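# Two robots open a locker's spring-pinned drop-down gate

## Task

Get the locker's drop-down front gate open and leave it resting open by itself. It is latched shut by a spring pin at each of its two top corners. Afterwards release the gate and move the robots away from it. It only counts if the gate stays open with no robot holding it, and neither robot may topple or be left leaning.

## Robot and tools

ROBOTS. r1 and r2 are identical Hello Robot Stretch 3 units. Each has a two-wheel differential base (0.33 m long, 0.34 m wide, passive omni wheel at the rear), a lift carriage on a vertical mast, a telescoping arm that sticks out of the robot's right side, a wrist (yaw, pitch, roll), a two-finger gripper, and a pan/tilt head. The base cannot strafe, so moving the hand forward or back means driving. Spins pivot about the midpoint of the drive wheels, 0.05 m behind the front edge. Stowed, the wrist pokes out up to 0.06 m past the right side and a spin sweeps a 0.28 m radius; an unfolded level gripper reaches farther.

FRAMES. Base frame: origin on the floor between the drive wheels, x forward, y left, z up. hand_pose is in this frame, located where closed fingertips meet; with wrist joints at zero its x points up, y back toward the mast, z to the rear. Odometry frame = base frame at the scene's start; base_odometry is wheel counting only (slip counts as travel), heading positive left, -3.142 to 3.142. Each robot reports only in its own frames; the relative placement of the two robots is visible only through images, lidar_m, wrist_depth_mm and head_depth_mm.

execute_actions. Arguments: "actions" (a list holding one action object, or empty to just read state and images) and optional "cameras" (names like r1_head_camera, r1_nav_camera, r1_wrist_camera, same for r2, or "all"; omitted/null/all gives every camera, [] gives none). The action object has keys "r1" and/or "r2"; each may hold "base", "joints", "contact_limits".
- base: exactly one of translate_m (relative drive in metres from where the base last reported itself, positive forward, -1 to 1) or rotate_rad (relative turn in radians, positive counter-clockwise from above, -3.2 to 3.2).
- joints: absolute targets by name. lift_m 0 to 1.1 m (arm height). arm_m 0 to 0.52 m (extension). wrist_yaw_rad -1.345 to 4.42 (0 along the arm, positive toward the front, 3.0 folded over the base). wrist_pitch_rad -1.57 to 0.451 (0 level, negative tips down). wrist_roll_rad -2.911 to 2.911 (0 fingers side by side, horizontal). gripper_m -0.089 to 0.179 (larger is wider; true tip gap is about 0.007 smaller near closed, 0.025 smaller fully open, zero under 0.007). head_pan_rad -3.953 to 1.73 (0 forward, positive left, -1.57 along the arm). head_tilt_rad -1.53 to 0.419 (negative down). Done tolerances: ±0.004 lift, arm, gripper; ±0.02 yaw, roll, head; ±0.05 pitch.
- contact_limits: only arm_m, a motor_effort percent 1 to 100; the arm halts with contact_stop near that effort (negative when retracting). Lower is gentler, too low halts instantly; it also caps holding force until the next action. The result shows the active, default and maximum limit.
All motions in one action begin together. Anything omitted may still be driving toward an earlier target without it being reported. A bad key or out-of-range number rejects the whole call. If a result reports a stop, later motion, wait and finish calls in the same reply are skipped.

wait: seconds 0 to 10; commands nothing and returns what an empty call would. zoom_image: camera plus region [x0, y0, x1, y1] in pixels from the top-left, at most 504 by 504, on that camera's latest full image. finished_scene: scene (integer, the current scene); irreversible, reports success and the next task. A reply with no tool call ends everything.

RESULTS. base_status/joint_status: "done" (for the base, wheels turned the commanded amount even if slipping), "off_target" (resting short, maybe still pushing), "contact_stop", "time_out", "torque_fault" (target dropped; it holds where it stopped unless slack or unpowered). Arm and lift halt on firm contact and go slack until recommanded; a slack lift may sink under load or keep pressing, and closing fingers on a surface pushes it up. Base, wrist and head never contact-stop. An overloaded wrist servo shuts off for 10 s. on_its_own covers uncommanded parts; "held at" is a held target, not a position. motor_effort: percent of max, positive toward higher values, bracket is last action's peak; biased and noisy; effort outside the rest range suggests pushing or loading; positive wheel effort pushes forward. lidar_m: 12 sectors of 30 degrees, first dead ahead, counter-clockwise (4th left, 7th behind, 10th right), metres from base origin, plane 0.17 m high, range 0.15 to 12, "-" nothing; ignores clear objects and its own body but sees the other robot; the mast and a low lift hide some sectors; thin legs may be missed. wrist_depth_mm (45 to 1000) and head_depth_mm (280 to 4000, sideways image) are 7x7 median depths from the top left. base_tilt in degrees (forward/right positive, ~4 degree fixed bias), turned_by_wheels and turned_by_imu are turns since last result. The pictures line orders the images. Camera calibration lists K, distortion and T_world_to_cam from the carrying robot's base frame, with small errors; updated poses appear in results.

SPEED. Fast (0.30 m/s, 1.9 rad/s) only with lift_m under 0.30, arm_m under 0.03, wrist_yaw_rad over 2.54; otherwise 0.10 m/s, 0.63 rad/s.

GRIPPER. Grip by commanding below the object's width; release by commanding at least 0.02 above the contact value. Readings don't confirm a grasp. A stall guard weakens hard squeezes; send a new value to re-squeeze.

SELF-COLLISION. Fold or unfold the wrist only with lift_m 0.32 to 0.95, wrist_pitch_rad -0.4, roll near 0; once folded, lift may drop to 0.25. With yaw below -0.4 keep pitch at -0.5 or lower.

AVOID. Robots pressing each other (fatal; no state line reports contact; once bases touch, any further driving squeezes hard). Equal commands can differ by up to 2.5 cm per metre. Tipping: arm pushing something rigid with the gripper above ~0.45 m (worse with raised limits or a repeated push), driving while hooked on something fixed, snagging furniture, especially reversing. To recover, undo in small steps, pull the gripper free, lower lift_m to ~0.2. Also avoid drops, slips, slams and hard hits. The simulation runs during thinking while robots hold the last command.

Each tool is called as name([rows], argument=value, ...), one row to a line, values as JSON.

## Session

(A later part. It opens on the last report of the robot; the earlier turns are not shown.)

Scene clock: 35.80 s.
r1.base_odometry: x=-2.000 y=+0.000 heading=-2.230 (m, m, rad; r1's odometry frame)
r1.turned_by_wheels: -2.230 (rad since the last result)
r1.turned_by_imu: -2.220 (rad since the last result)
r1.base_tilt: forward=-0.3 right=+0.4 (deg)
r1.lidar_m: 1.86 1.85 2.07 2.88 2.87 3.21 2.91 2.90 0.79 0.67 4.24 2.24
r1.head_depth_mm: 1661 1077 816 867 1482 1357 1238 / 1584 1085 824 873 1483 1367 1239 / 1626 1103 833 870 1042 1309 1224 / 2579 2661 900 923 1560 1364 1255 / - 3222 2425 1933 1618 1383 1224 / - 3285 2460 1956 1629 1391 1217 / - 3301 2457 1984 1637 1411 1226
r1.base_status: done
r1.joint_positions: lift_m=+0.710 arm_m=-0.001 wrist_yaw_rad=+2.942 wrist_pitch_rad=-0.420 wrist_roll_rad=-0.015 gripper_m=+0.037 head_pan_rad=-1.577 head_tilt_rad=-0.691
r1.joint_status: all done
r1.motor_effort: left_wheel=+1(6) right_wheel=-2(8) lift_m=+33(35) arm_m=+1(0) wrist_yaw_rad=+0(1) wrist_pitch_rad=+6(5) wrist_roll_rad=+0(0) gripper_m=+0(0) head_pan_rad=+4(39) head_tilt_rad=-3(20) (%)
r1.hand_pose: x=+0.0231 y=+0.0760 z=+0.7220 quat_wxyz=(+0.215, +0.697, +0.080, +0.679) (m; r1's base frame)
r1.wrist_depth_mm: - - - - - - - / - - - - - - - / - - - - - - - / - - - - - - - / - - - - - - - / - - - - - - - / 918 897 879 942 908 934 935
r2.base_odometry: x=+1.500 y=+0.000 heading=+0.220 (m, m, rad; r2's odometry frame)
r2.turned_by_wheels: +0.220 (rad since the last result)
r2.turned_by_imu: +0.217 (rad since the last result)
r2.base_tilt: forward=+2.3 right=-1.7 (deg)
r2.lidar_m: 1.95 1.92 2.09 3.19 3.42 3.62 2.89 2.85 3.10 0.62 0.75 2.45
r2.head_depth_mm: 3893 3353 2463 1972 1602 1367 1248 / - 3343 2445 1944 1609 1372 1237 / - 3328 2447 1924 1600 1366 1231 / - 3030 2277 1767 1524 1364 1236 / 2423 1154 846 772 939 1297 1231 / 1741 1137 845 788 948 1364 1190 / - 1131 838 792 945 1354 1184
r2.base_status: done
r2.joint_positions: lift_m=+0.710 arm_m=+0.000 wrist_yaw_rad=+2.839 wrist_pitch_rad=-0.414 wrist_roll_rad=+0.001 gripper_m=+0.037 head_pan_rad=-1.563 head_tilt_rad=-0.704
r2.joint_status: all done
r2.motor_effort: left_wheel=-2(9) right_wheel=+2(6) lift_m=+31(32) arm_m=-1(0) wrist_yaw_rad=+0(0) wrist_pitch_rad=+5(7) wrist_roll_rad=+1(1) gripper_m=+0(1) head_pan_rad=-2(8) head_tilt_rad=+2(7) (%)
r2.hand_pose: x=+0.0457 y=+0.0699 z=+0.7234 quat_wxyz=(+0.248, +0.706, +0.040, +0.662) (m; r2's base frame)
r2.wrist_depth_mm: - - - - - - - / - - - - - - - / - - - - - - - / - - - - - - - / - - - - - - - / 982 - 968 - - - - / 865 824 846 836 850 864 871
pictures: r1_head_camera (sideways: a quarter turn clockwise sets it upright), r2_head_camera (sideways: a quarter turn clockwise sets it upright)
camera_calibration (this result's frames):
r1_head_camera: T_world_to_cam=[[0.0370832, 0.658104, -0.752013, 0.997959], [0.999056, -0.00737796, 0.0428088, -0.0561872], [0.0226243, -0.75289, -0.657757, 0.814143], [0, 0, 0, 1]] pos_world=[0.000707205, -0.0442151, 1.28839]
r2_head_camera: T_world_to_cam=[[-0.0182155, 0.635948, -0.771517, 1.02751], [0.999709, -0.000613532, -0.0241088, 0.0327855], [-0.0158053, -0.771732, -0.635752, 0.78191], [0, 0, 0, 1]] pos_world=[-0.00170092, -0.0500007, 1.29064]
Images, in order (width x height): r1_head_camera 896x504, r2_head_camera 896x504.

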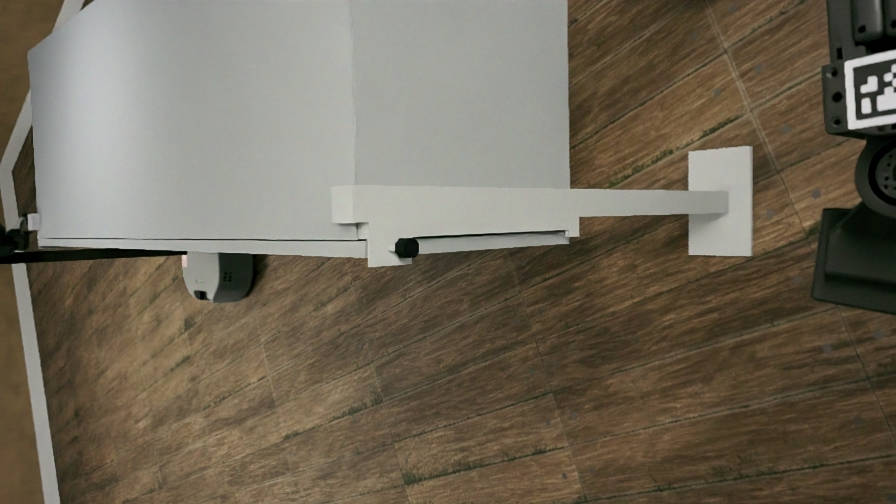

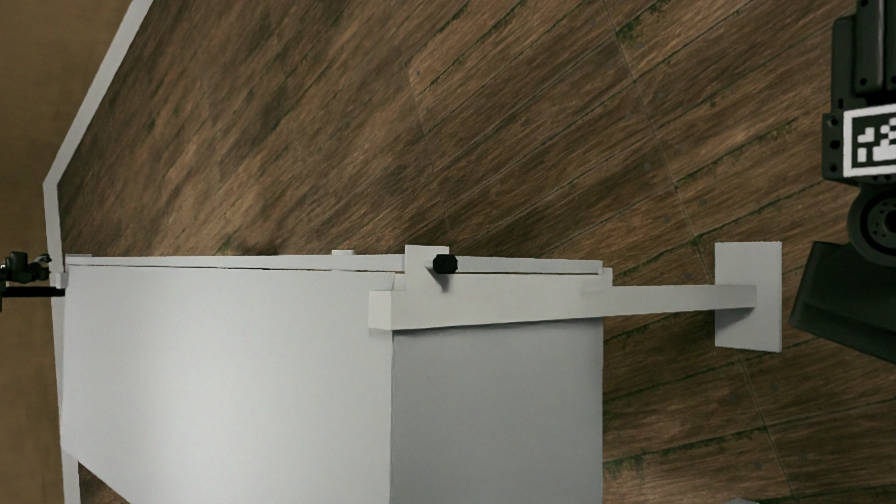

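execute_actions([
  {"r1": {"joints": {"wrist_yaw_rad": 0.0}}, "r2": {"joints": {"wrist_yaw_rad": 0.0}}},
], cameras=[])

execute_actions([
  {"r1": {"joints": {"wrist_pitch_rad": 0.0, "gripper_m": 0.09, "wrist_roll_rad": 0.0}}, "r2": {"joints": {"wrist_pitch_rad": 0.0, "gripper_m": 0.09, "wrist_roll_rad": 0.0}}},
], cameras=["r1_head_camera", "r1_wrist_camera", "r2_head_camera", "r2_wrist_camera"])

Scene clock: 38.97 s.
r1.base_odometry: x=-2.000 y=+0.000 heading=-2.230 (m, m, rad; r1's odometry frame)
r1.turned_by_wheels: +0.000 (rad since the last result)
r1.turned_by_imu: +0.000 (rad since the last result)
r1.base_tilt: forward=-0.3 right=+0.4 (deg)
r1.lidar_m: 1.86 1.85 2.08 2.88 2.87 3.24 2.90 2.90 0.79 0.67 4.26 2.24
r1.head_depth_mm: 1674 1070 818 869 1473 1357 1237 / 1583 1084 822 874 1488 1369 1238 / 1615 1098 833 867 1048 1338 - / 2666 2685 903 925 1555 1380 1208 / - 3230 2437 1955 1610 1376 1221 / - 3268 2436 1942 1632 1396 1221 / - 3292 2453 1976 1644 1396 1223
r1.base_status: not commanded
r1.joint_positions: lift_m=+0.710 arm_m=-0.001 wrist_yaw_rad=+0.003 wrist_pitch_rad=-0.420 wrist_roll_rad=-0.015 gripper_m=+0.037 head_pan_rad=-1.577 head_tilt_rad=-0.691
r1.joint_status: all done
r1.motor_effort: left_wheel=+1(1) right_wheel=-2(2) lift_m=+33(33) arm_m=+0(0) wrist_yaw_rad=-3(3) wrist_pitch_rad=+6(6) wrist_roll_rad=+0(0) gripper_m=+0(0) head_pan_rad=+3(4) head_tilt_rad=-2(3) (%)
r1.hand_pose: x=-0.0209 y=-0.3678 z=+0.7220 quat_wxyz=(+0.697, +0.150, -0.686, -0.146) (m; r1's base frame)
r1.wrist_depth_mm: - - - 393 388 388 377 / - - - 444 427 417 404 / - - - 483 461 450 436 / - - - 524 519 500 480 / - - - 579 560 549 519 / - - - - - - 646 / 921 928 883 926 874 937 891
r2.base_odometry: x=+1.500 y=+0.000 heading=+0.220 (m, m, rad; r2's odometry frame)
r2.turned_by_wheels: +0.000 (rad since the last result)
r2.turned_by_imu: +0.000 (rad since the last result)
r2.base_tilt: forward=+2.2 right=-1.7 (deg)
r2.lidar_m: 1.95 1.93 2.09 3.17 3.40 3.61 2.88 2.85 3.09 0.62 0.75 2.45
r2.head_depth_mm: 3910 3375 2460 1949 1615 1377 1247 / - 3342 2463 1948 1603 1374 1238 / - 3297 2436 1939 1602 1373 1240 / - 3022 2258 1787 1517 1425 - / 2392 1151 847 771 945 1294 1190 / 1757 1145 846 787 946 1356 1185 / - 1133 843 788 942 1361 1185
r2.base_status: not commanded
r2.joint_positions: lift_m=+0.710 arm_m=+0.000 wrist_yaw_rad=+0.002 wrist_pitch_rad=-0.414 wrist_roll_rad=+0.001 gripper_m=+0.037 head_pan_rad=-1.563 head_tilt_rad=-0.704
r2.joint_status: all done
r2.motor_effort: left_wheel=-3(2) right_wheel=+2(2) lift_m=+31(30) arm_m=-1(1) wrist_yaw_rad=-2(1) wrist_pitch_rad=+5(5) wrist_roll_rad=+1(1) gripper_m=+0(0) head_pan_rad=-2(2) head_tilt_rad=+2(1) (%)
r2.hand_pose: x=-0.0211 y=-0.3697 z=+0.7234 quat_wxyz=(+0.692, +0.146, -0.692, -0.145) (m; r2's base frame)
r2.wrist_depth_mm: 335 339 333 - - - - / 365 375 366 - - - - / 404 409 402 - - - - / 447 451 442 - - - - / 503 510 498 - - - - / 594 998 990 - - - - / 814 847 863 853 859 863 859
pictures: none
No camera images: the call's "cameras" was empty. Leave "cameras" out to get every camera's image.

Scene clock: 40.00 s.
r1.base_odometry: x=-2.000 y=+0.000 heading=-2.230 (m, m, rad; r1's odometry frame)
r1.turned_by_wheels: +0.000 (rad since the last result)
r1.turned_by_imu: +0.000 (rad since the last result)
r1.base_tilt: forward=-0.3 right=+0.4 (deg)
r1.lidar_m: 1.86 1.85 2.08 2.88 2.88 3.22 2.91 2.90 0.79 0.67 4.25 2.25
r1.head_depth_mm: 1668 1071 816 868 1477 1354 1232 / 1573 1086 823 871 1488 1372 1243 / 1615 1100 832 866 1015 1393 - / 2574 2674 901 921 1565 1399 1195 / - 3271 2424 1939 1618 1386 1210 / - 3288 2466 1964 1627 1397 1219 / - 3273 2479 1974 1640 1402 1232
r1.base_status: not commanded
r1.joint_positions: lift_m=+0.710 arm_m=-0.001 wrist_yaw_rad=+0.003 wrist_pitch_rad=-0.024 wrist_roll_rad=-0.004 gripper_m=+0.090 head_pan_rad=-1.577 head_tilt_rad=-0.691
r1.joint_status: all done
r1.motor_effort: left_wheel=+1(1) right_wheel=-2(2) lift_m=+33(33) arm_m=+0(1) wrist_yaw_rad=-3(3) wrist_pitch_rad=+7(9) wrist_roll_rad=+3(1) gripper_m=+0(86) head_pan_rad=+4(3) head_tilt_rad=-3(3) (%)
r1.hand_pose: x=-0.0207 y=-0.3992 z=+0.8182 quat_wxyz=(+0.709, +0.010, -0.705, -0.008) (m; r1's base frame)
r1.wrist_depth_mm: - - - - - - - / - - - - - - - / - - - - - - - / - - - 448 449 440 420 / - - - 459 458 447 433 / - - - 478 476 455 445 / - - - 490 490 473 461
r2.base_odometry: x=+1.500 y=+0.000 heading=+0.220 (m, m, rad; r2's odometry frame)
r2.turned_by_wheels: +0.000 (rad since the last result)
r2.turned_by_imu: +0.000 (rad since the last result)
r2.base_tilt: forward=+2.2 right=-1.7 (deg)
r2.lidar_m: 1.95 1.92 2.09 3.19 3.42 3.62 2.88 2.85 3.10 0.62 0.75 2.44
r2.head_depth_mm: 3917 3386 2483 1960 1604 1381 1242 / - 3355 2451 1950 1617 1368 1241 / - 3316 2435 1940 1643 1394 1244 / - 2966 2272 1776 1518 1423 - / 2403 1148 847 770 922 1299 1189 / 1745 1139 843 789 944 1358 1184 / - 1134 840 790 945 1352 1183
r2.base_status: not commanded
r2.joint_positions: lift_m=+0.710 arm_m=+0.000 wrist_yaw_rad=+0.002 wrist_pitch_rad=-0.022 wrist_roll_rad=+0.001 gripper_m=+0.090 head_pan_rad=-1.563 head_tilt_rad=-0.704
r2.joint_status: all done
r2.motor_effort: left_wheel=-2(2) right_wheel=+2(2) lift_m=+31(31) arm_m=-1(1) wrist_yaw_rad=-2(2) wrist_pitch_rad=+9(9) wrist_roll_rad=+0(0) gripper_m=+0(80) head_pan_rad=-2(2) head_tilt_rad=+2(2) (%)
r2.hand_pose: x=-0.0210 y=-0.4005 z=+0.8187 quat_wxyz=(+0.707, +0.009, -0.707, -0.008) (m; r2's base frame)
r2.wrist_depth_mm: - - - - - - - / - - - - - - - / - 676 663 - - - - / 380 390 388 - - - - / 399 404 391 - - - - / 413 412 406 - - - - / 430 431 438 - - - -
pictures: r1_head_camera (sideways: a quarter turn clockwise sets it upright), r1_wrist_camera, r2_head_camera (sideways: a quarter turn clockwise sets it upright), r2_wrist_camera
camera_calibration (this result's frames):
r1_head_camera: T_world_to_cam=[[0.0370834, 0.658104, -0.752013, 0.997959], [0.999056, -0.00737832, 0.0428088, -0.0561872], [0.022624, -0.75289, -0.657757, 0.814143], [0, 0, 0, 1]] pos_world=[0.00070719, -0.0442151, 1.28839]
r1_wrist_camera: T_world_to_cam=[[-0.999885, -0.00858026, 0.0124991, -0.0293151], [-0.013863, 0.183699, -0.982885, 0.918393], [0.00613733, -0.982945, -0.183797, -0.0769649], [0, 0, 0, 1]] pos_world=[-0.0161077, -0.244612, 0.888895]
r2_head_camera: T_world_to_cam=[[-0.0182155, 0.635948, -0.771517, 1.02751], [0.999709, -0.000613531, -0.0241088, 0.0327855], [-0.0158053, -0.771732, -0.635752, 0.78191], [0, 0, 0, 1]] pos_world=[-0.00170092, -0.0500007, 1.29064]
r2_wrist_camera: T_world_to_cam=[[-0.998559, 0.0496821, -0.0202776, 0.00957598], [0.0304467, 0.213396, -0.976491, 0.916196], [-0.0441869, -0.975702, -0.214601, -0.0537647], [0, 0, 0, 1]] pos_world=[-0.0207086, -0.248446, 0.883313]
Images, in order (width x height): r1_head_camera 896x504, r1_wrist_camera 644x364, r2_head_camera 896x504, r2_wrist_camera 644x364.

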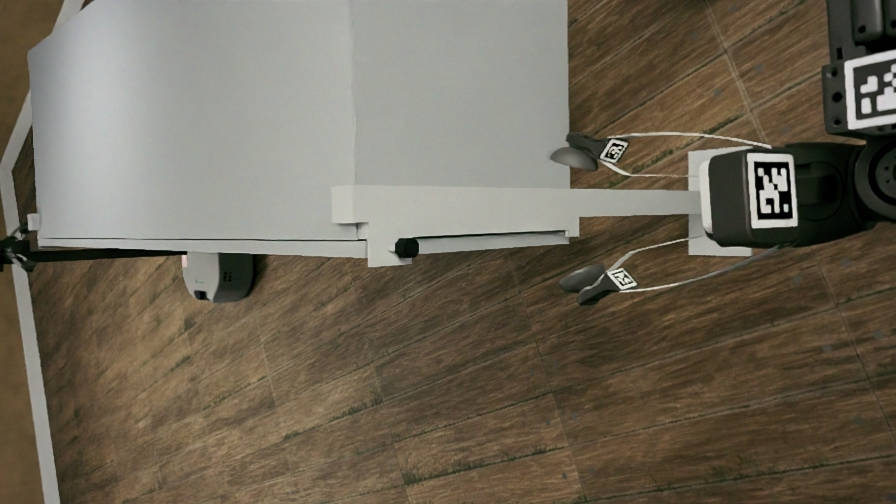

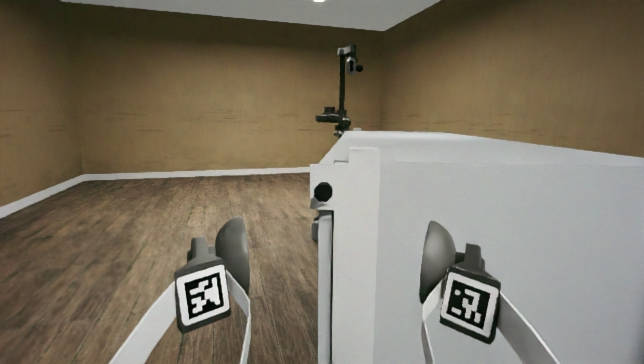

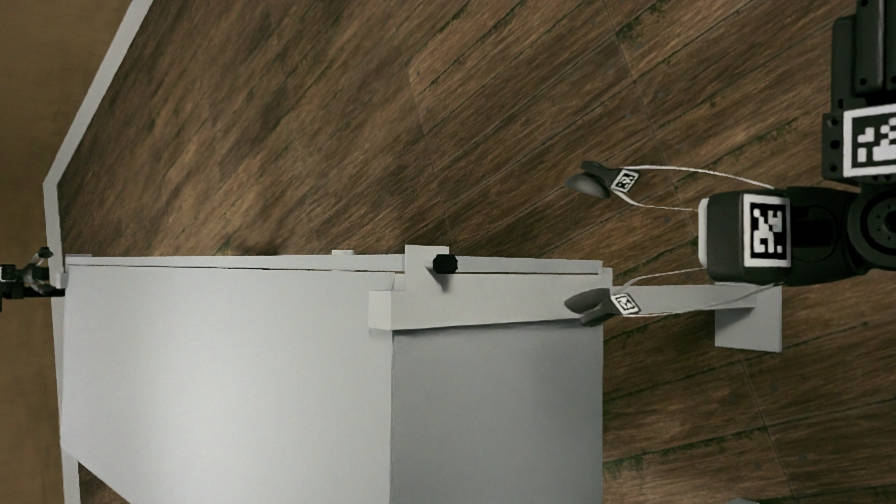

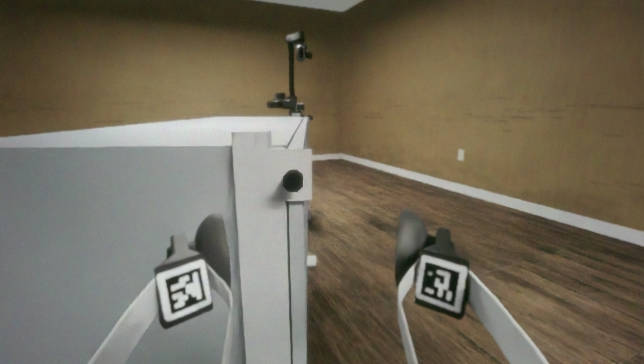

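execute_actions([
  {"r1": {"base": {"translate_m": 0.04}, "joints": {"wrist_yaw_rad": -0.07, "arm_m": 0.14}}, "r2": {"base": {"translate_m": 0.017}, "joints": {"arm_m": 0.09}}},
], cameras=["r1_head_camera", "r1_wrist_camera", "r2_head_camera", "r2_wrist_camera"])

Scene clock: 46.27 s.
r1.base_odometry: x=-2.024 y=-0.032 heading=-2.230 (m, m, rad; r1's odometry frame)
r1.turned_by_wheels: +0.000 (rad since the last result)
r1.turned_by_imu: +0.001 (rad since the last result)
r1.base_tilt: forward=-0.3 right=+0.4 (deg)
r1.lidar_m: 1.83 1.81 2.03 2.90 2.88 3.24 2.95 2.94 0.81 0.68 4.18 2.19
r1.head_depth_mm: 1555 1077 818 869 1012 - - / 1584 1087 822 873 992 - 1181 / 1622 1099 834 850 - - 1202 / 3912 2708 2379 1937 1611 1381 1211 / - 3240 2418 1949 1613 1386 1213 / - 3223 2442 1952 1628 1395 1221 / - 3281 2458 1976 1629 1405 1229
r1.base_status: done
r1.joint_positions: lift_m=+0.710 arm_m=+0.140 wrist_yaw_rad=-0.068 wrist_pitch_rad=-0.023 wrist_roll_rad=-0.003 gripper_m=+0.090 head_pan_rad=-1.577 head_tilt_rad=-0.691
r1.joint_status: all done
r1.motor_effort: left_wheel=+1(4) right_wheel=-2(4) lift_m=+33(33) arm_m=+3(8) wrist_yaw_rad=-2(6) wrist_pitch_rad=+7(7) wrist_roll_rad=+2(3) gripper_m=+0(0) head_pan_rad=+4(4) head_tilt_rad=-3(3) (%)
r1.hand_pose: x=-0.0389 y=-0.5397 z=+0.8185 quat_wxyz=(+0.708, -0.016, -0.706, -0.033) (m; r1's base frame)
r1.wrist_depth_mm: - - - - - - - / - - - - - - - / - - - - - - - / - - - - 298 315 313 / - - - 308 301 316 318 / - - - - 313 326 325 / - - - - 321 336 329
r2.base_odometry: x=+1.517 y=+0.004 heading=+0.220 (m, m, rad; r2's odometry frame)
r2.turned_by_wheels: +0.000 (rad since the last result)
r2.turned_by_imu: -0.001 (rad since the last result)
r2.base_tilt: forward=+2.3 right=-1.7 (deg)
r2.lidar_m: 1.93 1.91 2.08 3.18 3.41 3.65 2.90 2.87 3.13 0.62 0.74 2.42
r2.head_depth_mm: 3871 3358 2454 1958 1610 1406 - / - 3325 2446 1944 1607 - - / - 3312 2445 1927 1595 - 1153 / 2007 1295 928 797 940 - 1160 / - 1149 847 778 948 1328 1183 / 1751 1140 844 789 947 1355 1184 / - 1133 841 789 942 1360 1184
r2.base_status: done
r2.joint_positions: lift_m=+0.710 arm_m=+0.090 wrist_yaw_rad=+0.001 wrist_pitch_rad=-0.022 wrist_roll_rad=+0.001 gripper_m=+0.090 head_pan_rad=-1.563 head_tilt_rad=-0.704
r2.joint_status: all done
r2.motor_effort: left_wheel=-2(5) right_wheel=+2(5) lift_m=+31(31) arm_m=+5(6) wrist_yaw_rad=-1(2) wrist_pitch_rad=+8(9) wrist_roll_rad=+0(0) gripper_m=+2(1) head_pan_rad=-2(1) head_tilt_rad=+2(2) (%)
r2.hand_pose: x=-0.0212 y=-0.4902 z=+0.8189 quat_wxyz=(+0.707, +0.008, -0.707, -0.008) (m; r2's base frame)
r2.wrist_depth_mm: - - - - - - - / - - - - - - - / - 676 668 - - - - / 292 300 289 290 - - - / 304 307 298 - - - - / 318 320 305 - - - - / 331 332 326 - - - -
pictures: r1_head_camera (sideways: a quarter turn clockwise sets it upright), r1_wrist_camera, r2_head_camera (sideways: a quarter turn clockwise sets it upright), r2_wrist_camera
camera_calibration (this result's frames):
r1_head_camera: T_world_to_cam=[[0.0370831, 0.658105, -0.752012, 0.997958], [0.999056, -0.00737775, 0.0428088, -0.0561872], [0.0226245, -0.75289, -0.657757, 0.814144], [0, 0, 0, 1]] pos_world=[0.000707216, -0.0442151, 1.28839]
r1_wrist_camera: T_world_to_cam=[[-0.997968, 0.0626241, 0.0117483, -0.00959229], [-0.0000837959, 0.183093, -0.983096, 0.944608], [-0.0637165, -0.981099, -0.182716, -0.217516], [0, 0, 0, 1]] pos_world=[-0.023353, -0.385755, 0.889009]
r2_head_camera: T_world_to_cam=[[-0.0181532, 0.63595, -0.771517, 1.02751], [0.999709, -0.000711491, -0.0241088, 0.0327855], [-0.0158809, -0.77173, -0.635752, 0.781911], [0, 0, 0, 1]] pos_world=[-0.00170582, -0.0499999, 1.29064]
r2_wrist_camera: T_world_to_cam=[[-0.998514, 0.0505731, -0.0203186, 0.014278], [0.0306414, 0.212592, -0.97666, 0.9353], [-0.0450732, -0.975831, -0.213826, -0.142007], [0, 0, 0, 1]] pos_world=[-0.0208028, -0.338134, 0.883396]
Images, in order (width x height): r1_head_camera 896x504, r1_wrist_camera 644x364, r2_head_camera 896x504, r2_wrist_camera 644x364.

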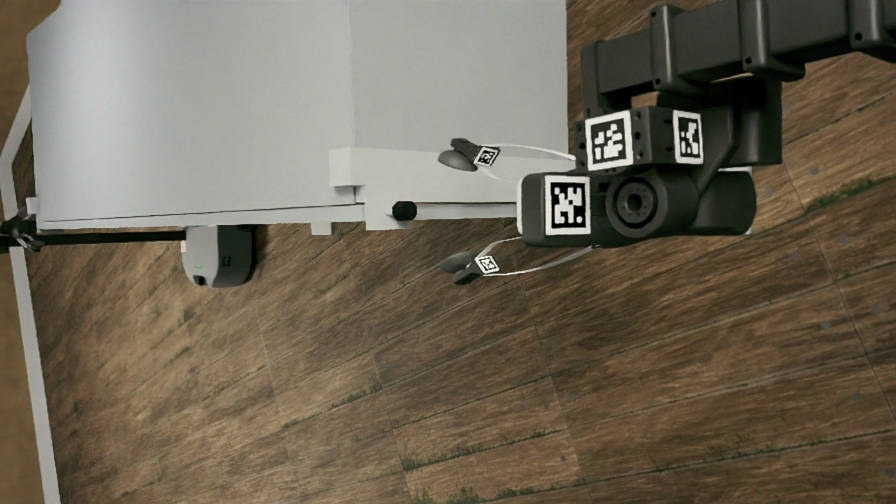

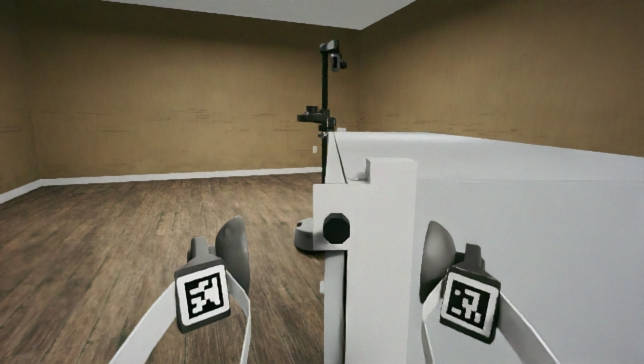

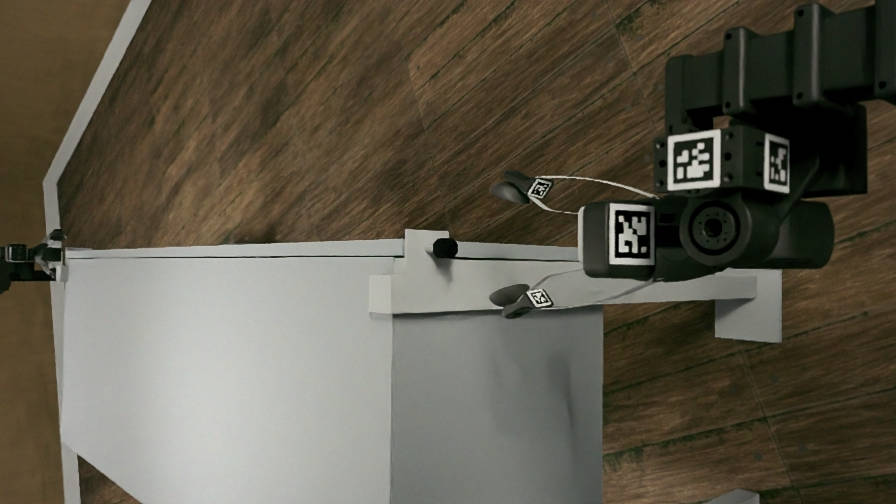

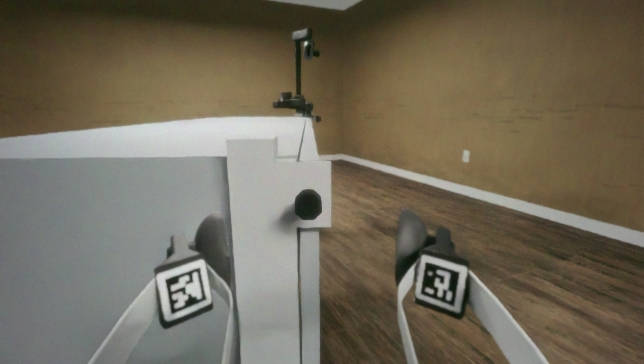

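zoom_image(camera="r1_wrist_camera", region=[200, 120, 470, 300])

zoom_image(camera="r2_wrist_camera", region=[180, 110, 450, 290])

zoom_image(camera="r1_head_camera", region=[320, 120, 560, 300])

zoom_image(camera="r2_head_camera", region=[360, 150, 600, 330])

Region (200, 120, 470, 300) of r1_wrist_camera's 644x364 image, scaled by 1.867.

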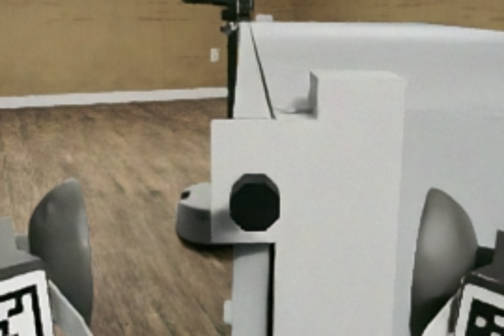

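Region (180, 110, 450, 290) of r2_wrist_camera's 644x364 image, scaled by 1.867.

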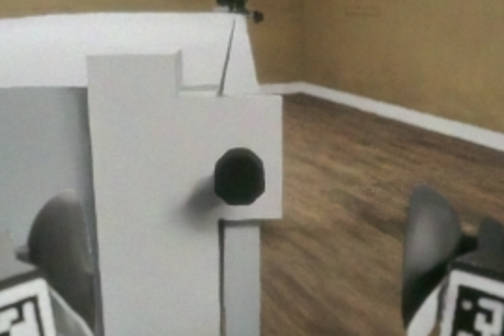

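Region (320, 120, 560, 300) of r1_head_camera's 896x504 image, scaled by 2.100, with more detail than that image has; it fills the top 378 rows of this view, and the rest is white.

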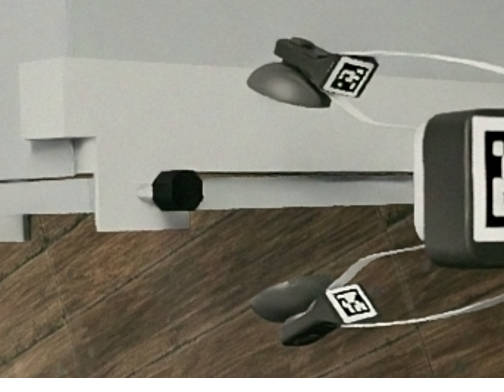

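Region (360, 150, 600, 330) of r2_head_camera's 896x504 image, scaled by 2.100, with more detail than that image has; it fills the top 378 rows of this view, and the rest is white.

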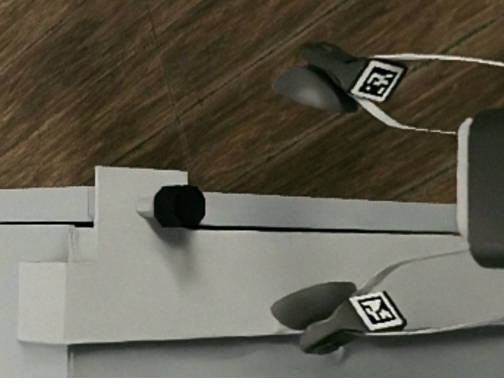

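execute_actions([
  {"r1": {"joints": {"arm_m": 0.22, "lift_m": 0.70}, "contact_limits": {"arm_m": 20}}, "r2": {"joints": {"arm_m": 0.165, "lift_m": 0.705}, "contact_limits": {"arm_m": 20}}},
], cameras=["r1_head_camera", "r1_wrist_camera", "r2_head_camera", "r2_wrist_camera"])

Scene clock: 52.47 s.
r1.base_odometry: x=-2.024 y=-0.032 heading=-2.230 (m, m, rad; r1's odometry frame)
r1.turned_by_wheels: +0.000 (rad since the last result)
r1.turned_by_imu: +0.001 (rad since the last result)
r1.base_tilt: forward=-0.2 right=+0.3 (deg)
r1.lidar_m: 1.82 1.81 2.03 2.89 2.88 3.22 2.95 2.93 0.81 0.68 4.13 2.19
r1.head_depth_mm: 1558 1069 817 870 1013 - - / 1576 1086 824 864 - 1338 1203 / 1612 1099 832 851 - 1331 1200 / 3856 2746 2392 1926 1603 1374 1215 / - 3225 2425 1929 1612 1376 1213 / - 3275 2444 1943 1624 1393 1222 / - 3333 2434 1971 1629 1400 1223
r1.base_status: not commanded
r1.joint_positions: lift_m=+0.700 arm_m=+0.220 wrist_yaw_rad=-0.068 wrist_pitch_rad=-0.023 wrist_roll_rad=-0.003 gripper_m=+0.090 head_pan_rad=-1.577 head_tilt_rad=-0.691
r1.joint_status: all done
r1.motor_effort: left_wheel=+1(0) right_wheel=-3(2) lift_m=+25(31) arm_m=+3(2) wrist_yaw_rad=-2(1) wrist_pitch_rad=+6(7) wrist_roll_rad=+2(2) gripper_m=+0(1) head_pan_rad=+4(4) head_tilt_rad=-3(3) (%)
r1.contact_limits: arm_m 20 (drawing in: default 19, maximum 31; extending or still: default 27, maximum 44)
r1.hand_pose: x=-0.0389 y=-0.6198 z=+0.8089 quat_wxyz=(+0.708, -0.016, -0.706, -0.033) (m; r1's base frame)
r1.wrist_depth_mm: - - - - - - - / - - - - - - - / - - - - - - - / - - - - 214 238 241 / - - - 218 216 236 232 / - - - - 223 241 239 / - - - - 231 250 246
r2.base_odometry: x=+1.517 y=+0.004 heading=+0.220 (m, m, rad; r2's odometry frame)
r2.turned_by_wheels: +0.000 (rad since the last result)
r2.turned_by_imu: -0.001 (rad since the last result)
r2.base_tilt: forward=+2.2 right=-1.7 (deg)
r2.lidar_m: 1.93 1.91 2.08 3.16 3.43 3.63 2.90 2.87 3.11 0.62 0.74 2.41
r2.head_depth_mm: 3966 3359 2480 1954 1613 1404 - / - 3342 2470 1934 1694 - 1182 / - 3285 2451 1964 1688 - 1188 / 1951 1288 929 791 - 1268 1189 / - 1147 846 773 951 1330 1187 / 1735 1140 845 790 944 1356 1186 / - 1136 838 788 945 1351 1181
r2.base_status: not commanded
r2.joint_positions: lift_m=+0.705 arm_m=+0.165 wrist_yaw_rad=+0.001 wrist_pitch_rad=-0.021 wrist_roll_rad=+0.001 gripper_m=+0.090 head_pan_rad=-1.563 head_tilt_rad=-0.704
r2.joint_status: all done
r2.motor_effort: left_wheel=-3(3) right_wheel=+2(2) lift_m=+22(27) arm_m=+5(4) wrist_yaw_rad=-1(1) wrist_pitch_rad=+8(8) wrist_roll_rad=+0(0) gripper_m=+0(0) head_pan_rad=-2(2) head_tilt_rad=+2(2) (%)
r2.contact_limits: arm_m 20 (drawing in: default 27, maximum 44; extending or still: default 36, maximum 59)
r2.hand_pose: x=-0.0212 y=-0.5652 z=+0.8144 quat_wxyz=(+0.707, +0.008, -0.707, -0.007) (m; r2's base frame)
r2.wrist_depth_mm: - - - - - - - / - - - - - - - / - 604 596 - - - - / 222 225 206 215 - - - / 227 230 215 214 - - - / 236 238 224 737 - - - / 246 250 231 260 - - -
pictures: r1_head_camera (sideways: a quarter turn clockwise sets it upright), r1_wrist_camera, r2_head_camera (sideways: a quarter turn clockwise sets it upright), r2_wrist_camera
camera_calibration (this result's frames):
r1_head_camera: T_world_to_cam=[[0.0370831, 0.658105, -0.752013, 0.997959], [0.999056, -0.00737785, 0.0428088, -0.0561872], [0.0226244, -0.75289, -0.657757, 0.814144], [0, 0, 0, 1]] pos_world=[0.000707211, -0.0442151, 1.28839]
r1_wrist_camera: T_world_to_cam=[[-0.997967, 0.0626504, 0.0117339, -0.00444796], [-0.0000786709, 0.18288, -0.983135, 0.94975], [-0.0637397, -0.981137, -0.182503, -0.297956], [0, 0, 0, 1]] pos_world=[-0.0233558, -0.465747, 0.879407]
r2_head_camera: T_world_to_cam=[[-0.0181526, 0.63595, -0.771517, 1.02751], [0.999709, -0.000712326, -0.0241088, 0.0327855], [-0.0158816, -0.77173, -0.635752, 0.781911], [0, 0, 0, 1]] pos_world=[-0.00170587, -0.0499999, 1.29064]
r2_wrist_camera: T_world_to_cam=[[-0.998511, 0.0506223, -0.0203324, 0.0180052], [0.0306533, 0.212329, -0.976717, 0.94674], [-0.0451265, -0.975886, -0.213564, -0.21642], [0, 0, 0, 1]] pos_world=[-0.0208085, -0.413132, 0.878844]
Images, in order (width x height): r1_head_camera 896x504, r1_wrist_camera 644x364, r2_head_camera 896x504, r2_wrist_camera 644x364.

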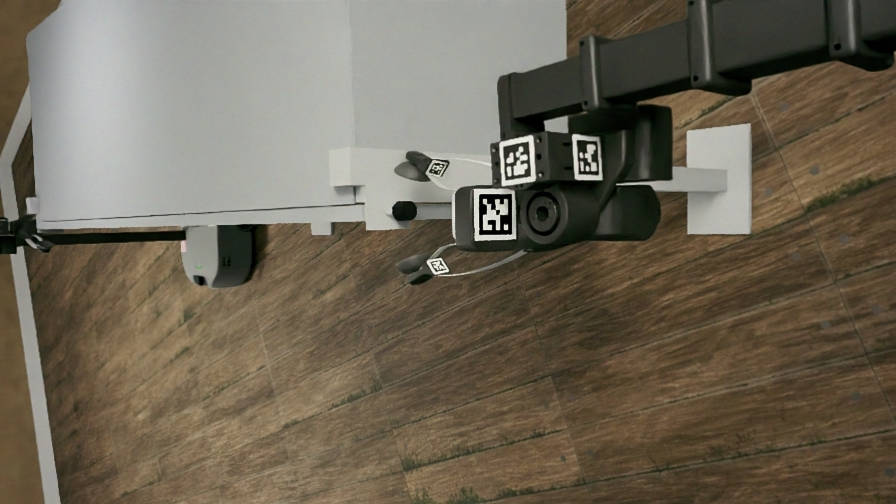

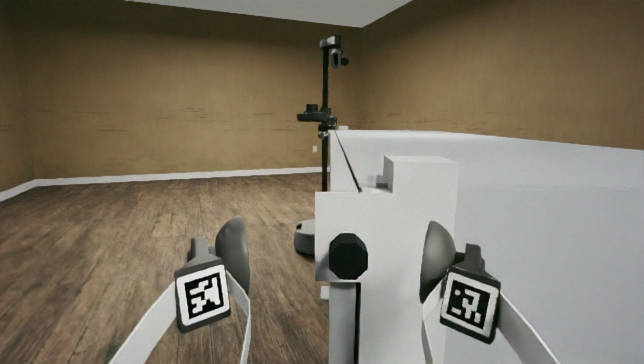

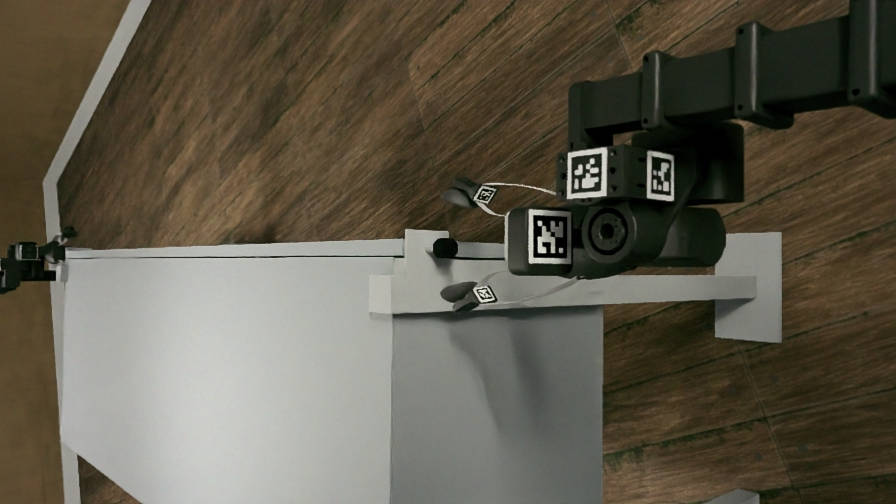

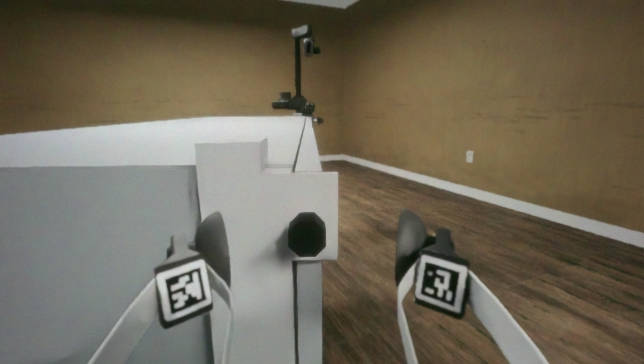

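execute_actions([
  {"r1": {"base": {"translate_m": -0.007}, "joints": {"arm_m": 0.24}, "contact_limits": {"arm_m": 15}}, "r2": {"base": {"translate_m": 0.003}, "joints": {"arm_m": 0.184}, "contact_limits": {"arm_m": 15}}},
], cameras=["r1_head_camera", "r1_wrist_camera", "r2_head_camera", "r2_wrist_camera"])

Scene clock: 56.60 s.
r1.base_odometry: x=-2.020 y=-0.026 heading=-2.230 (m, m, rad; r1's odometry frame)
r1.turned_by_wheels: +0.000 (rad since the last result)
r1.turned_by_imu: +0.001 (rad since the last result)
r1.base_tilt: forward=-0.2 right=+0.3 (deg)
r1.lidar_m: 1.83 1.82 2.03 2.89 2.88 3.23 2.94 2.93 0.80 0.68 4.18 2.20
r1.head_depth_mm: 1555 1069 816 872 1017 - - / 1584 1084 824 854 - 1355 1196 / 1613 1095 831 833 - 1313 1205 / 3914 2702 2327 1922 1599 1379 1212 / - 3228 2436 1952 1626 1387 1221 / - 3259 2439 1962 1624 1395 1221 / - 3304 2480 1963 1641 1402 1230
r1.base_status: done
r1.joint_positions: lift_m=+0.700 arm_m=+0.240 wrist_yaw_rad=-0.068 wrist_pitch_rad=-0.023 wrist_roll_rad=-0.003 gripper_m=+0.090 head_pan_rad=-1.577 head_tilt_rad=-0.691
r1.joint_status: all done
r1.motor_effort: left_wheel=+1(3) right_wheel=-1(4) lift_m=+25(24) arm_m=+2(2) wrist_yaw_rad=-2(2) wrist_pitch_rad=+6(7) wrist_roll_rad=+2(2) gripper_m=+0(0) head_pan_rad=+4(4) head_tilt_rad=-2(3) (%)
r1.contact_limits: arm_m 15 (drawing in: default 19, maximum 31; extending or still: default 27, maximum 44)
r1.hand_pose: x=-0.0389 y=-0.6398 z=+0.8089 quat_wxyz=(+0.708, -0.016, -0.706, -0.033) (m; r1's base frame)
r1.wrist_depth_mm: - - - - - - - / - - - - - - - / - - - - - - - / - - - - 192 240 240 / - - - 196 196 213 211 / - - - 203 201 219 218 / - - - 223 207 228 225
r2.base_odometry: x=+1.520 y=+0.004 heading=+0.220 (m, m, rad; r2's odometry frame)
r2.turned_by_wheels: +0.000 (rad since the last result)
r2.turned_by_imu: -0.001 (rad since the last result)
r2.base_tilt: forward=+2.2 right=-1.7 (deg)
r2.lidar_m: 1.93 1.91 2.07 3.18 3.43 3.65 2.90 2.87 3.14 0.62 0.74 2.42
r2.head_depth_mm: 3948 3346 2482 1954 1603 1407 - / - 3344 2472 1940 1688 - 1184 / - 3321 2449 1950 - 1312 1189 / 1966 1305 921 768 - 1299 1187 / - 1144 849 790 947 1324 1189 / 1755 1137 843 789 945 1356 1184 / - 1141 840 788 940 1354 1182
r2.base_status: done
r2.joint_positions: lift_m=+0.705 arm_m=+0.184 wrist_yaw_rad=+0.001 wrist_pitch_rad=-0.021 wrist_roll_rad=+0.001 gripper_m=+0.090 head_pan_rad=-1.563 head_tilt_rad=-0.704
r2.joint_status: all done
r2.motor_effort: left_wheel=-2(4) right_wheel=+2(5) lift_m=+22(22) arm_m=+5(6) wrist_yaw_rad=-1(1) wrist_pitch_rad=+8(8) wrist_roll_rad=+0(0) gripper_m=+0(0) head_pan_rad=-2(2) head_tilt_rad=+2(2) (%)
r2.contact_limits: arm_m 15 (drawing in: default 27, maximum 44; extending or still: default 36, maximum 59)
r2.hand_pose: x=-0.0212 y=-0.5842 z=+0.8144 quat_wxyz=(+0.707, +0.008, -0.707, -0.007) (m; r2's base frame)
r2.wrist_depth_mm: - - - - - - - / - - - - - - - / - 589 576 - - - - / 202 204 188 212 - - - / 209 211 195 195 - - - / 216 219 202 215 - - - / 226 228 212 224 - - -
pictures: r1_head_camera (sideways: a quarter turn clockwise sets it upright), r1_wrist_camera, r2_head_camera (sideways: a quarter turn clockwise sets it upright), r2_wrist_camera
camera_calibration (this result's frames):
r1_head_camera: T_world_to_cam=[[0.037083, 0.658105, -0.752013, 0.997959], [0.999056, -0.00737762, 0.0428088, -0.0561872], [0.0226246, -0.75289, -0.657757, 0.814144], [0, 0, 0, 1]] pos_world=[0.000707221, -0.0442151, 1.28839]
r1_wrist_camera: T_world_to_cam=[[-0.997966, 0.0626597, 0.0117339, -0.00319125], [-0.0000769757, 0.18288, -0.983135, 0.953408], [-0.0637488, -0.981136, -0.182503, -0.31758], [0, 0, 0, 1]] pos_world=[-0.0233567, -0.485749, 0.879407]
r2_head_camera: T_world_to_cam=[[-0.0181527, 0.63595, -0.771517, 1.02751], [0.999709, -0.000712203, -0.0241088, 0.0327855], [-0.0158815, -0.77173, -0.635752, 0.781911], [0, 0, 0, 1]] pos_world=[-0.00170586, -0.0499999, 1.29064]
r2_wrist_camera: T_world_to_cam=[[-0.998511, 0.0506223, -0.0203324, 0.0189667], [0.0306532, 0.212329, -0.976717, 0.950773], [-0.0451265, -0.975886, -0.213564, -0.234955], [0, 0, 0, 1]] pos_world=[-0.0208085, -0.432125, 0.878844]
Images, in order (width x height): r1_head_camera 896x504, r1_wrist_camera 644x364, r2_head_camera 896x504, r2_wrist_camera 644x364.

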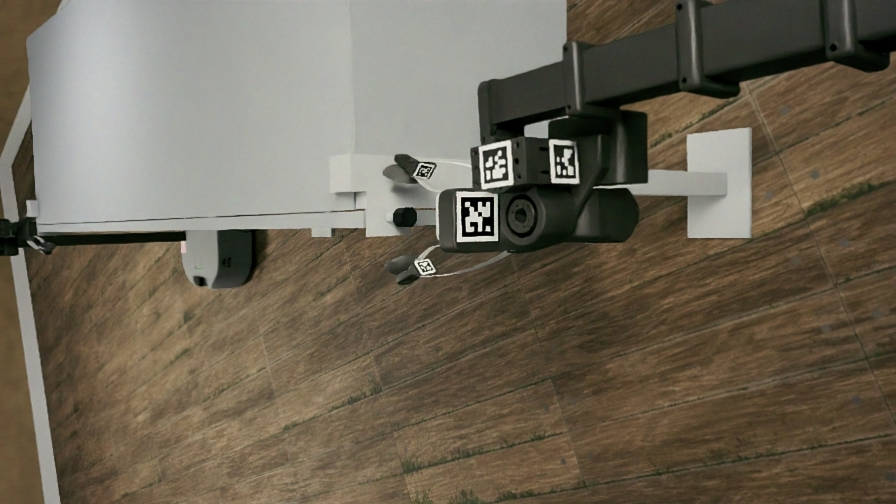

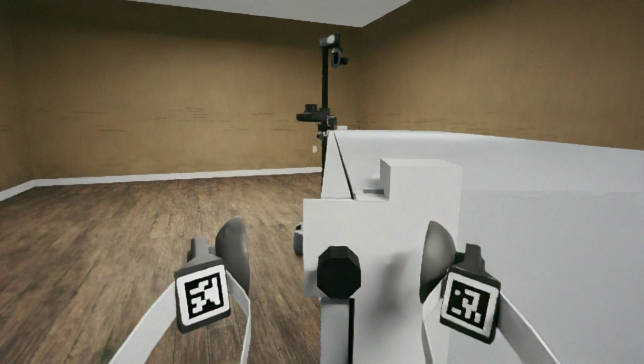

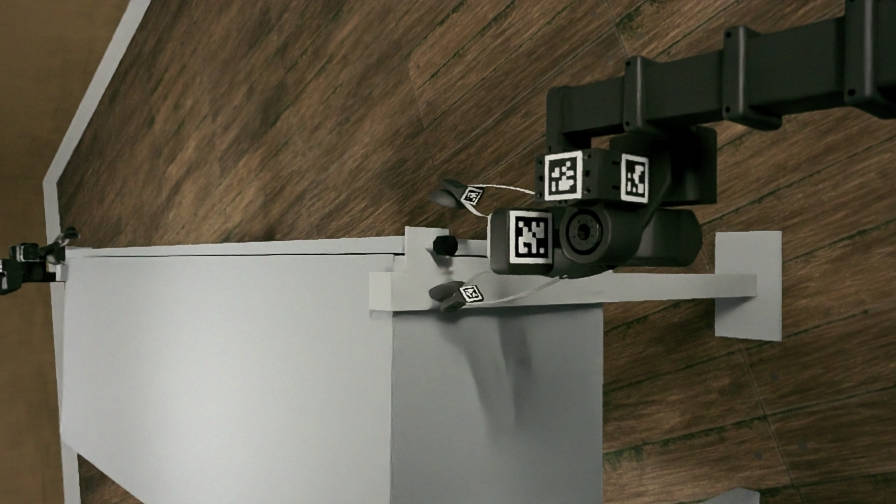

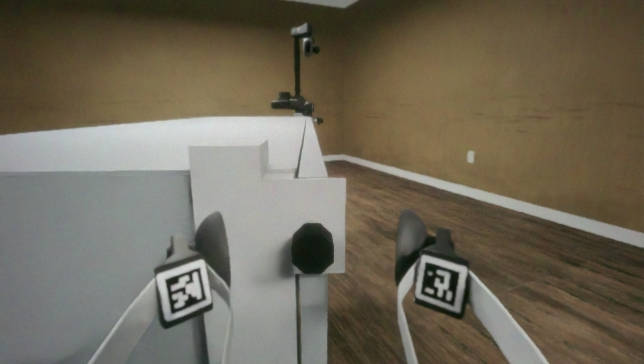

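zoom_image(camera="r1_head_camera", region=[330, 140, 510, 300])

zoom_image(camera="r2_head_camera", region=[370, 165, 550, 325])

Region (330, 140, 510, 300) of r1_head_camera's 896x504 image, scaled by 2.800, with more detail than that image has.

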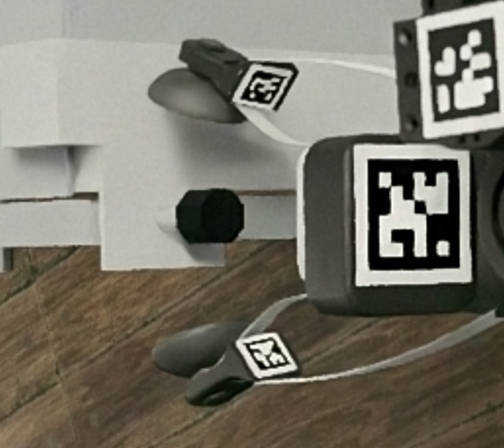

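Region (370, 165, 550, 325) of r2_head_camera's 896x504 image, scaled by 2.800, with more detail than that image has.

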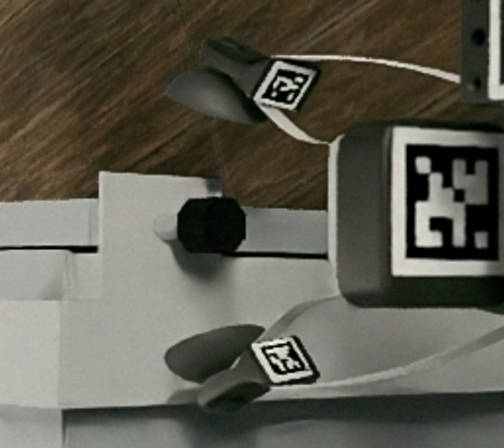

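execute_actions([
  {"r1": {"joints": {"lift_m": 0.695, "gripper_m": 0.045}}, "r2": {"joints": {"gripper_m": 0.045}}},
], cameras=["r1_head_camera", "r1_wrist_camera", "r2_head_camera", "r2_wrist_camera"])

Scene clock: 58.60 s.
r1.base_odometry: x=-2.020 y=-0.026 heading=-2.230 (m, m, rad; r1's odometry frame)
r1.turned_by_wheels: +0.000 (rad since the last result)
r1.turned_by_imu: +0.000 (rad since the last result)
r1.base_tilt: forward=-0.3 right=+0.4 (deg)
r1.lidar_m: 1.82 1.82 2.04 2.90 2.88 3.22 2.94 2.93 0.80 0.68 4.16 2.20
r1.head_depth_mm: 1557 1069 816 873 1010 - - / 1585 1084 822 852 - 1359 1198 / 1608 1095 828 842 - 1307 1206 / 3927 2701 2331 1933 1606 1380 1209 / - 3235 2433 1937 1618 1383 1215 / - 3234 2430 1968 1625 1392 1223 / - 3288 2443 1971 1640 1401 1228
r1.base_status: not commanded
r1.joint_positions: lift_m=+0.695 arm_m=+0.240 wrist_yaw_rad=-0.068 wrist_pitch_rad=-0.023 wrist_roll_rad=-0.003 gripper_m=+0.045 head_pan_rad=-1.577 head_tilt_rad=-0.691
r1.joint_status: all done
r1.motor_effort: left_wheel=+1(1) right_wheel=-2(3) lift_m=+24(23) arm_m=+2(2) wrist_yaw_rad=-2(2) wrist_pitch_rad=+7(7) wrist_roll_rad=+2(2) gripper_m=-1(83) head_pan_rad=+3(4) head_tilt_rad=-2(3) (%)
r1.hand_pose: x=-0.0389 y=-0.6398 z=+0.8039 quat_wxyz=(+0.708, -0.016, -0.706, -0.033) (m; r1's base frame)
r1.wrist_depth_mm: - - - - - - - / - - - - - - - / - - - - - - - / - - - 313 191 211 213 / - - - 196 195 212 213 / - - - 204 - 220 218 / - - - 219 209 224 224
r2.base_odometry: x=+1.520 y=+0.004 heading=+0.220 (m, m, rad; r2's odometry frame)
r2.turned_by_wheels: +0.000 (rad since the last result)
r2.turned_by_imu: +0.000 (rad since the last result)
r2.base_tilt: forward=+2.3 right=-1.7 (deg)
r2.lidar_m: 1.93 1.91 2.08 3.17 3.43 3.64 2.90 2.87 3.13 0.62 0.74 2.42
r2.head_depth_mm: 3990 3375 2488 1964 1619 1401 - / - 3339 2474 1950 1693 - 1183 / - 3343 2441 1919 - 1308 1199 / 1982 1298 918 749 - 1295 1188 / - 1145 848 788 947 1332 1192 / 1745 1138 841 788 945 1358 1185 / - 1134 839 789 946 1360 1187
r2.base_status: not commanded
r2.joint_positions: lift_m=+0.705 arm_m=+0.184 wrist_yaw_rad=+0.001 wrist_pitch_rad=-0.021 wrist_roll_rad=+0.001 gripper_m=+0.045 head_pan_rad=-1.563 head_tilt_rad=-0.704
r2.joint_status: all done
r2.motor_effort: left_wheel=-2(2) right_wheel=+2(2) lift_m=+22(22) arm_m=+4(5) wrist_yaw_rad=-1(1) wrist_pitch_rad=+8(8) wrist_roll_rad=+0(0) gripper_m=+2(81) head_pan_rad=-2(1) head_tilt_rad=+2(2) (%)
r2.hand_pose: x=-0.0212 y=-0.5842 z=+0.8144 quat_wxyz=(+0.707, +0.008, -0.707, -0.007) (m; r2's base frame)
r2.wrist_depth_mm: - - - - - - - / - - - - - - - / - 602 577 - - - - / 204 204 188 212 - - - / 208 212 193 194 - - - / 217 219 - 213 - - - / 225 226 211 222 - - -
pictures: r1_head_camera (sideways: a quarter turn clockwise sets it upright), r1_wrist_camera, r2_head_camera (sideways: a quarter turn clockwise sets it upright), r2_wrist_camera
camera_calibration (this result's frames):
r1_head_camera: T_world_to_cam=[[0.037083, 0.658105, -0.752013, 0.997959], [0.999056, -0.00737762, 0.0428088, -0.0561872], [0.0226246, -0.75289, -0.657757, 0.814144], [0, 0, 0, 1]] pos_world=[0.000707221, -0.0442151, 1.28839]
r1_wrist_camera: T_world_to_cam=[[-0.997966, 0.0626603, 0.0117341, -0.0031325], [-0.0000786459, 0.182856, -0.98314, 0.948484], [-0.0637494, -0.981141, -0.182479, -0.318515], [0, 0, 0, 1]] pos_world=[-0.0233567, -0.485748, 0.874407]
r2_head_camera: T_world_to_cam=[[-0.0181526, 0.63595, -0.771517, 1.02751], [0.999709, -0.000712444, -0.0241088, 0.0327855], [-0.0158817, -0.77173, -0.635752, 0.781911], [0, 0, 0, 1]] pos_world=[-0.00170587, -0.0499999, 1.29064]
r2_wrist_camera: T_world_to_cam=[[-0.998511, 0.0506223, -0.0203325, 0.0189667], [0.0306533, 0.212329, -0.976717, 0.950773], [-0.0451266, -0.975886, -0.213564, -0.234955], [0, 0, 0, 1]] pos_world=[-0.0208085, -0.432125, 0.878844]
Images, in order (width x height): r1_head_camera 896x504, r1_wrist_camera 644x364, r2_head_camera 896x504, r2_wrist_camera 644x364.

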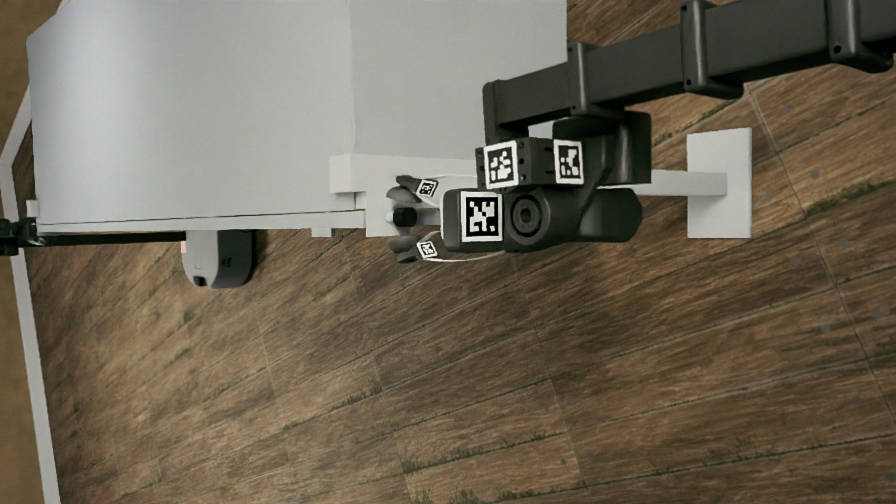

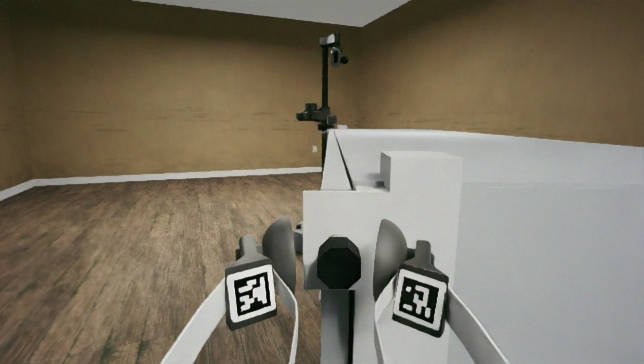

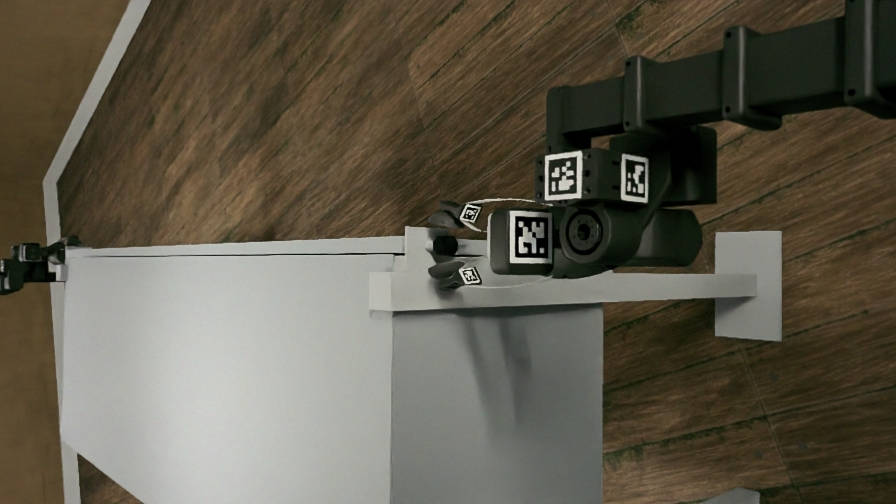

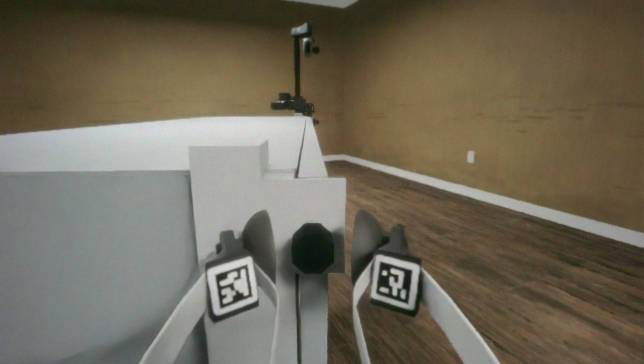

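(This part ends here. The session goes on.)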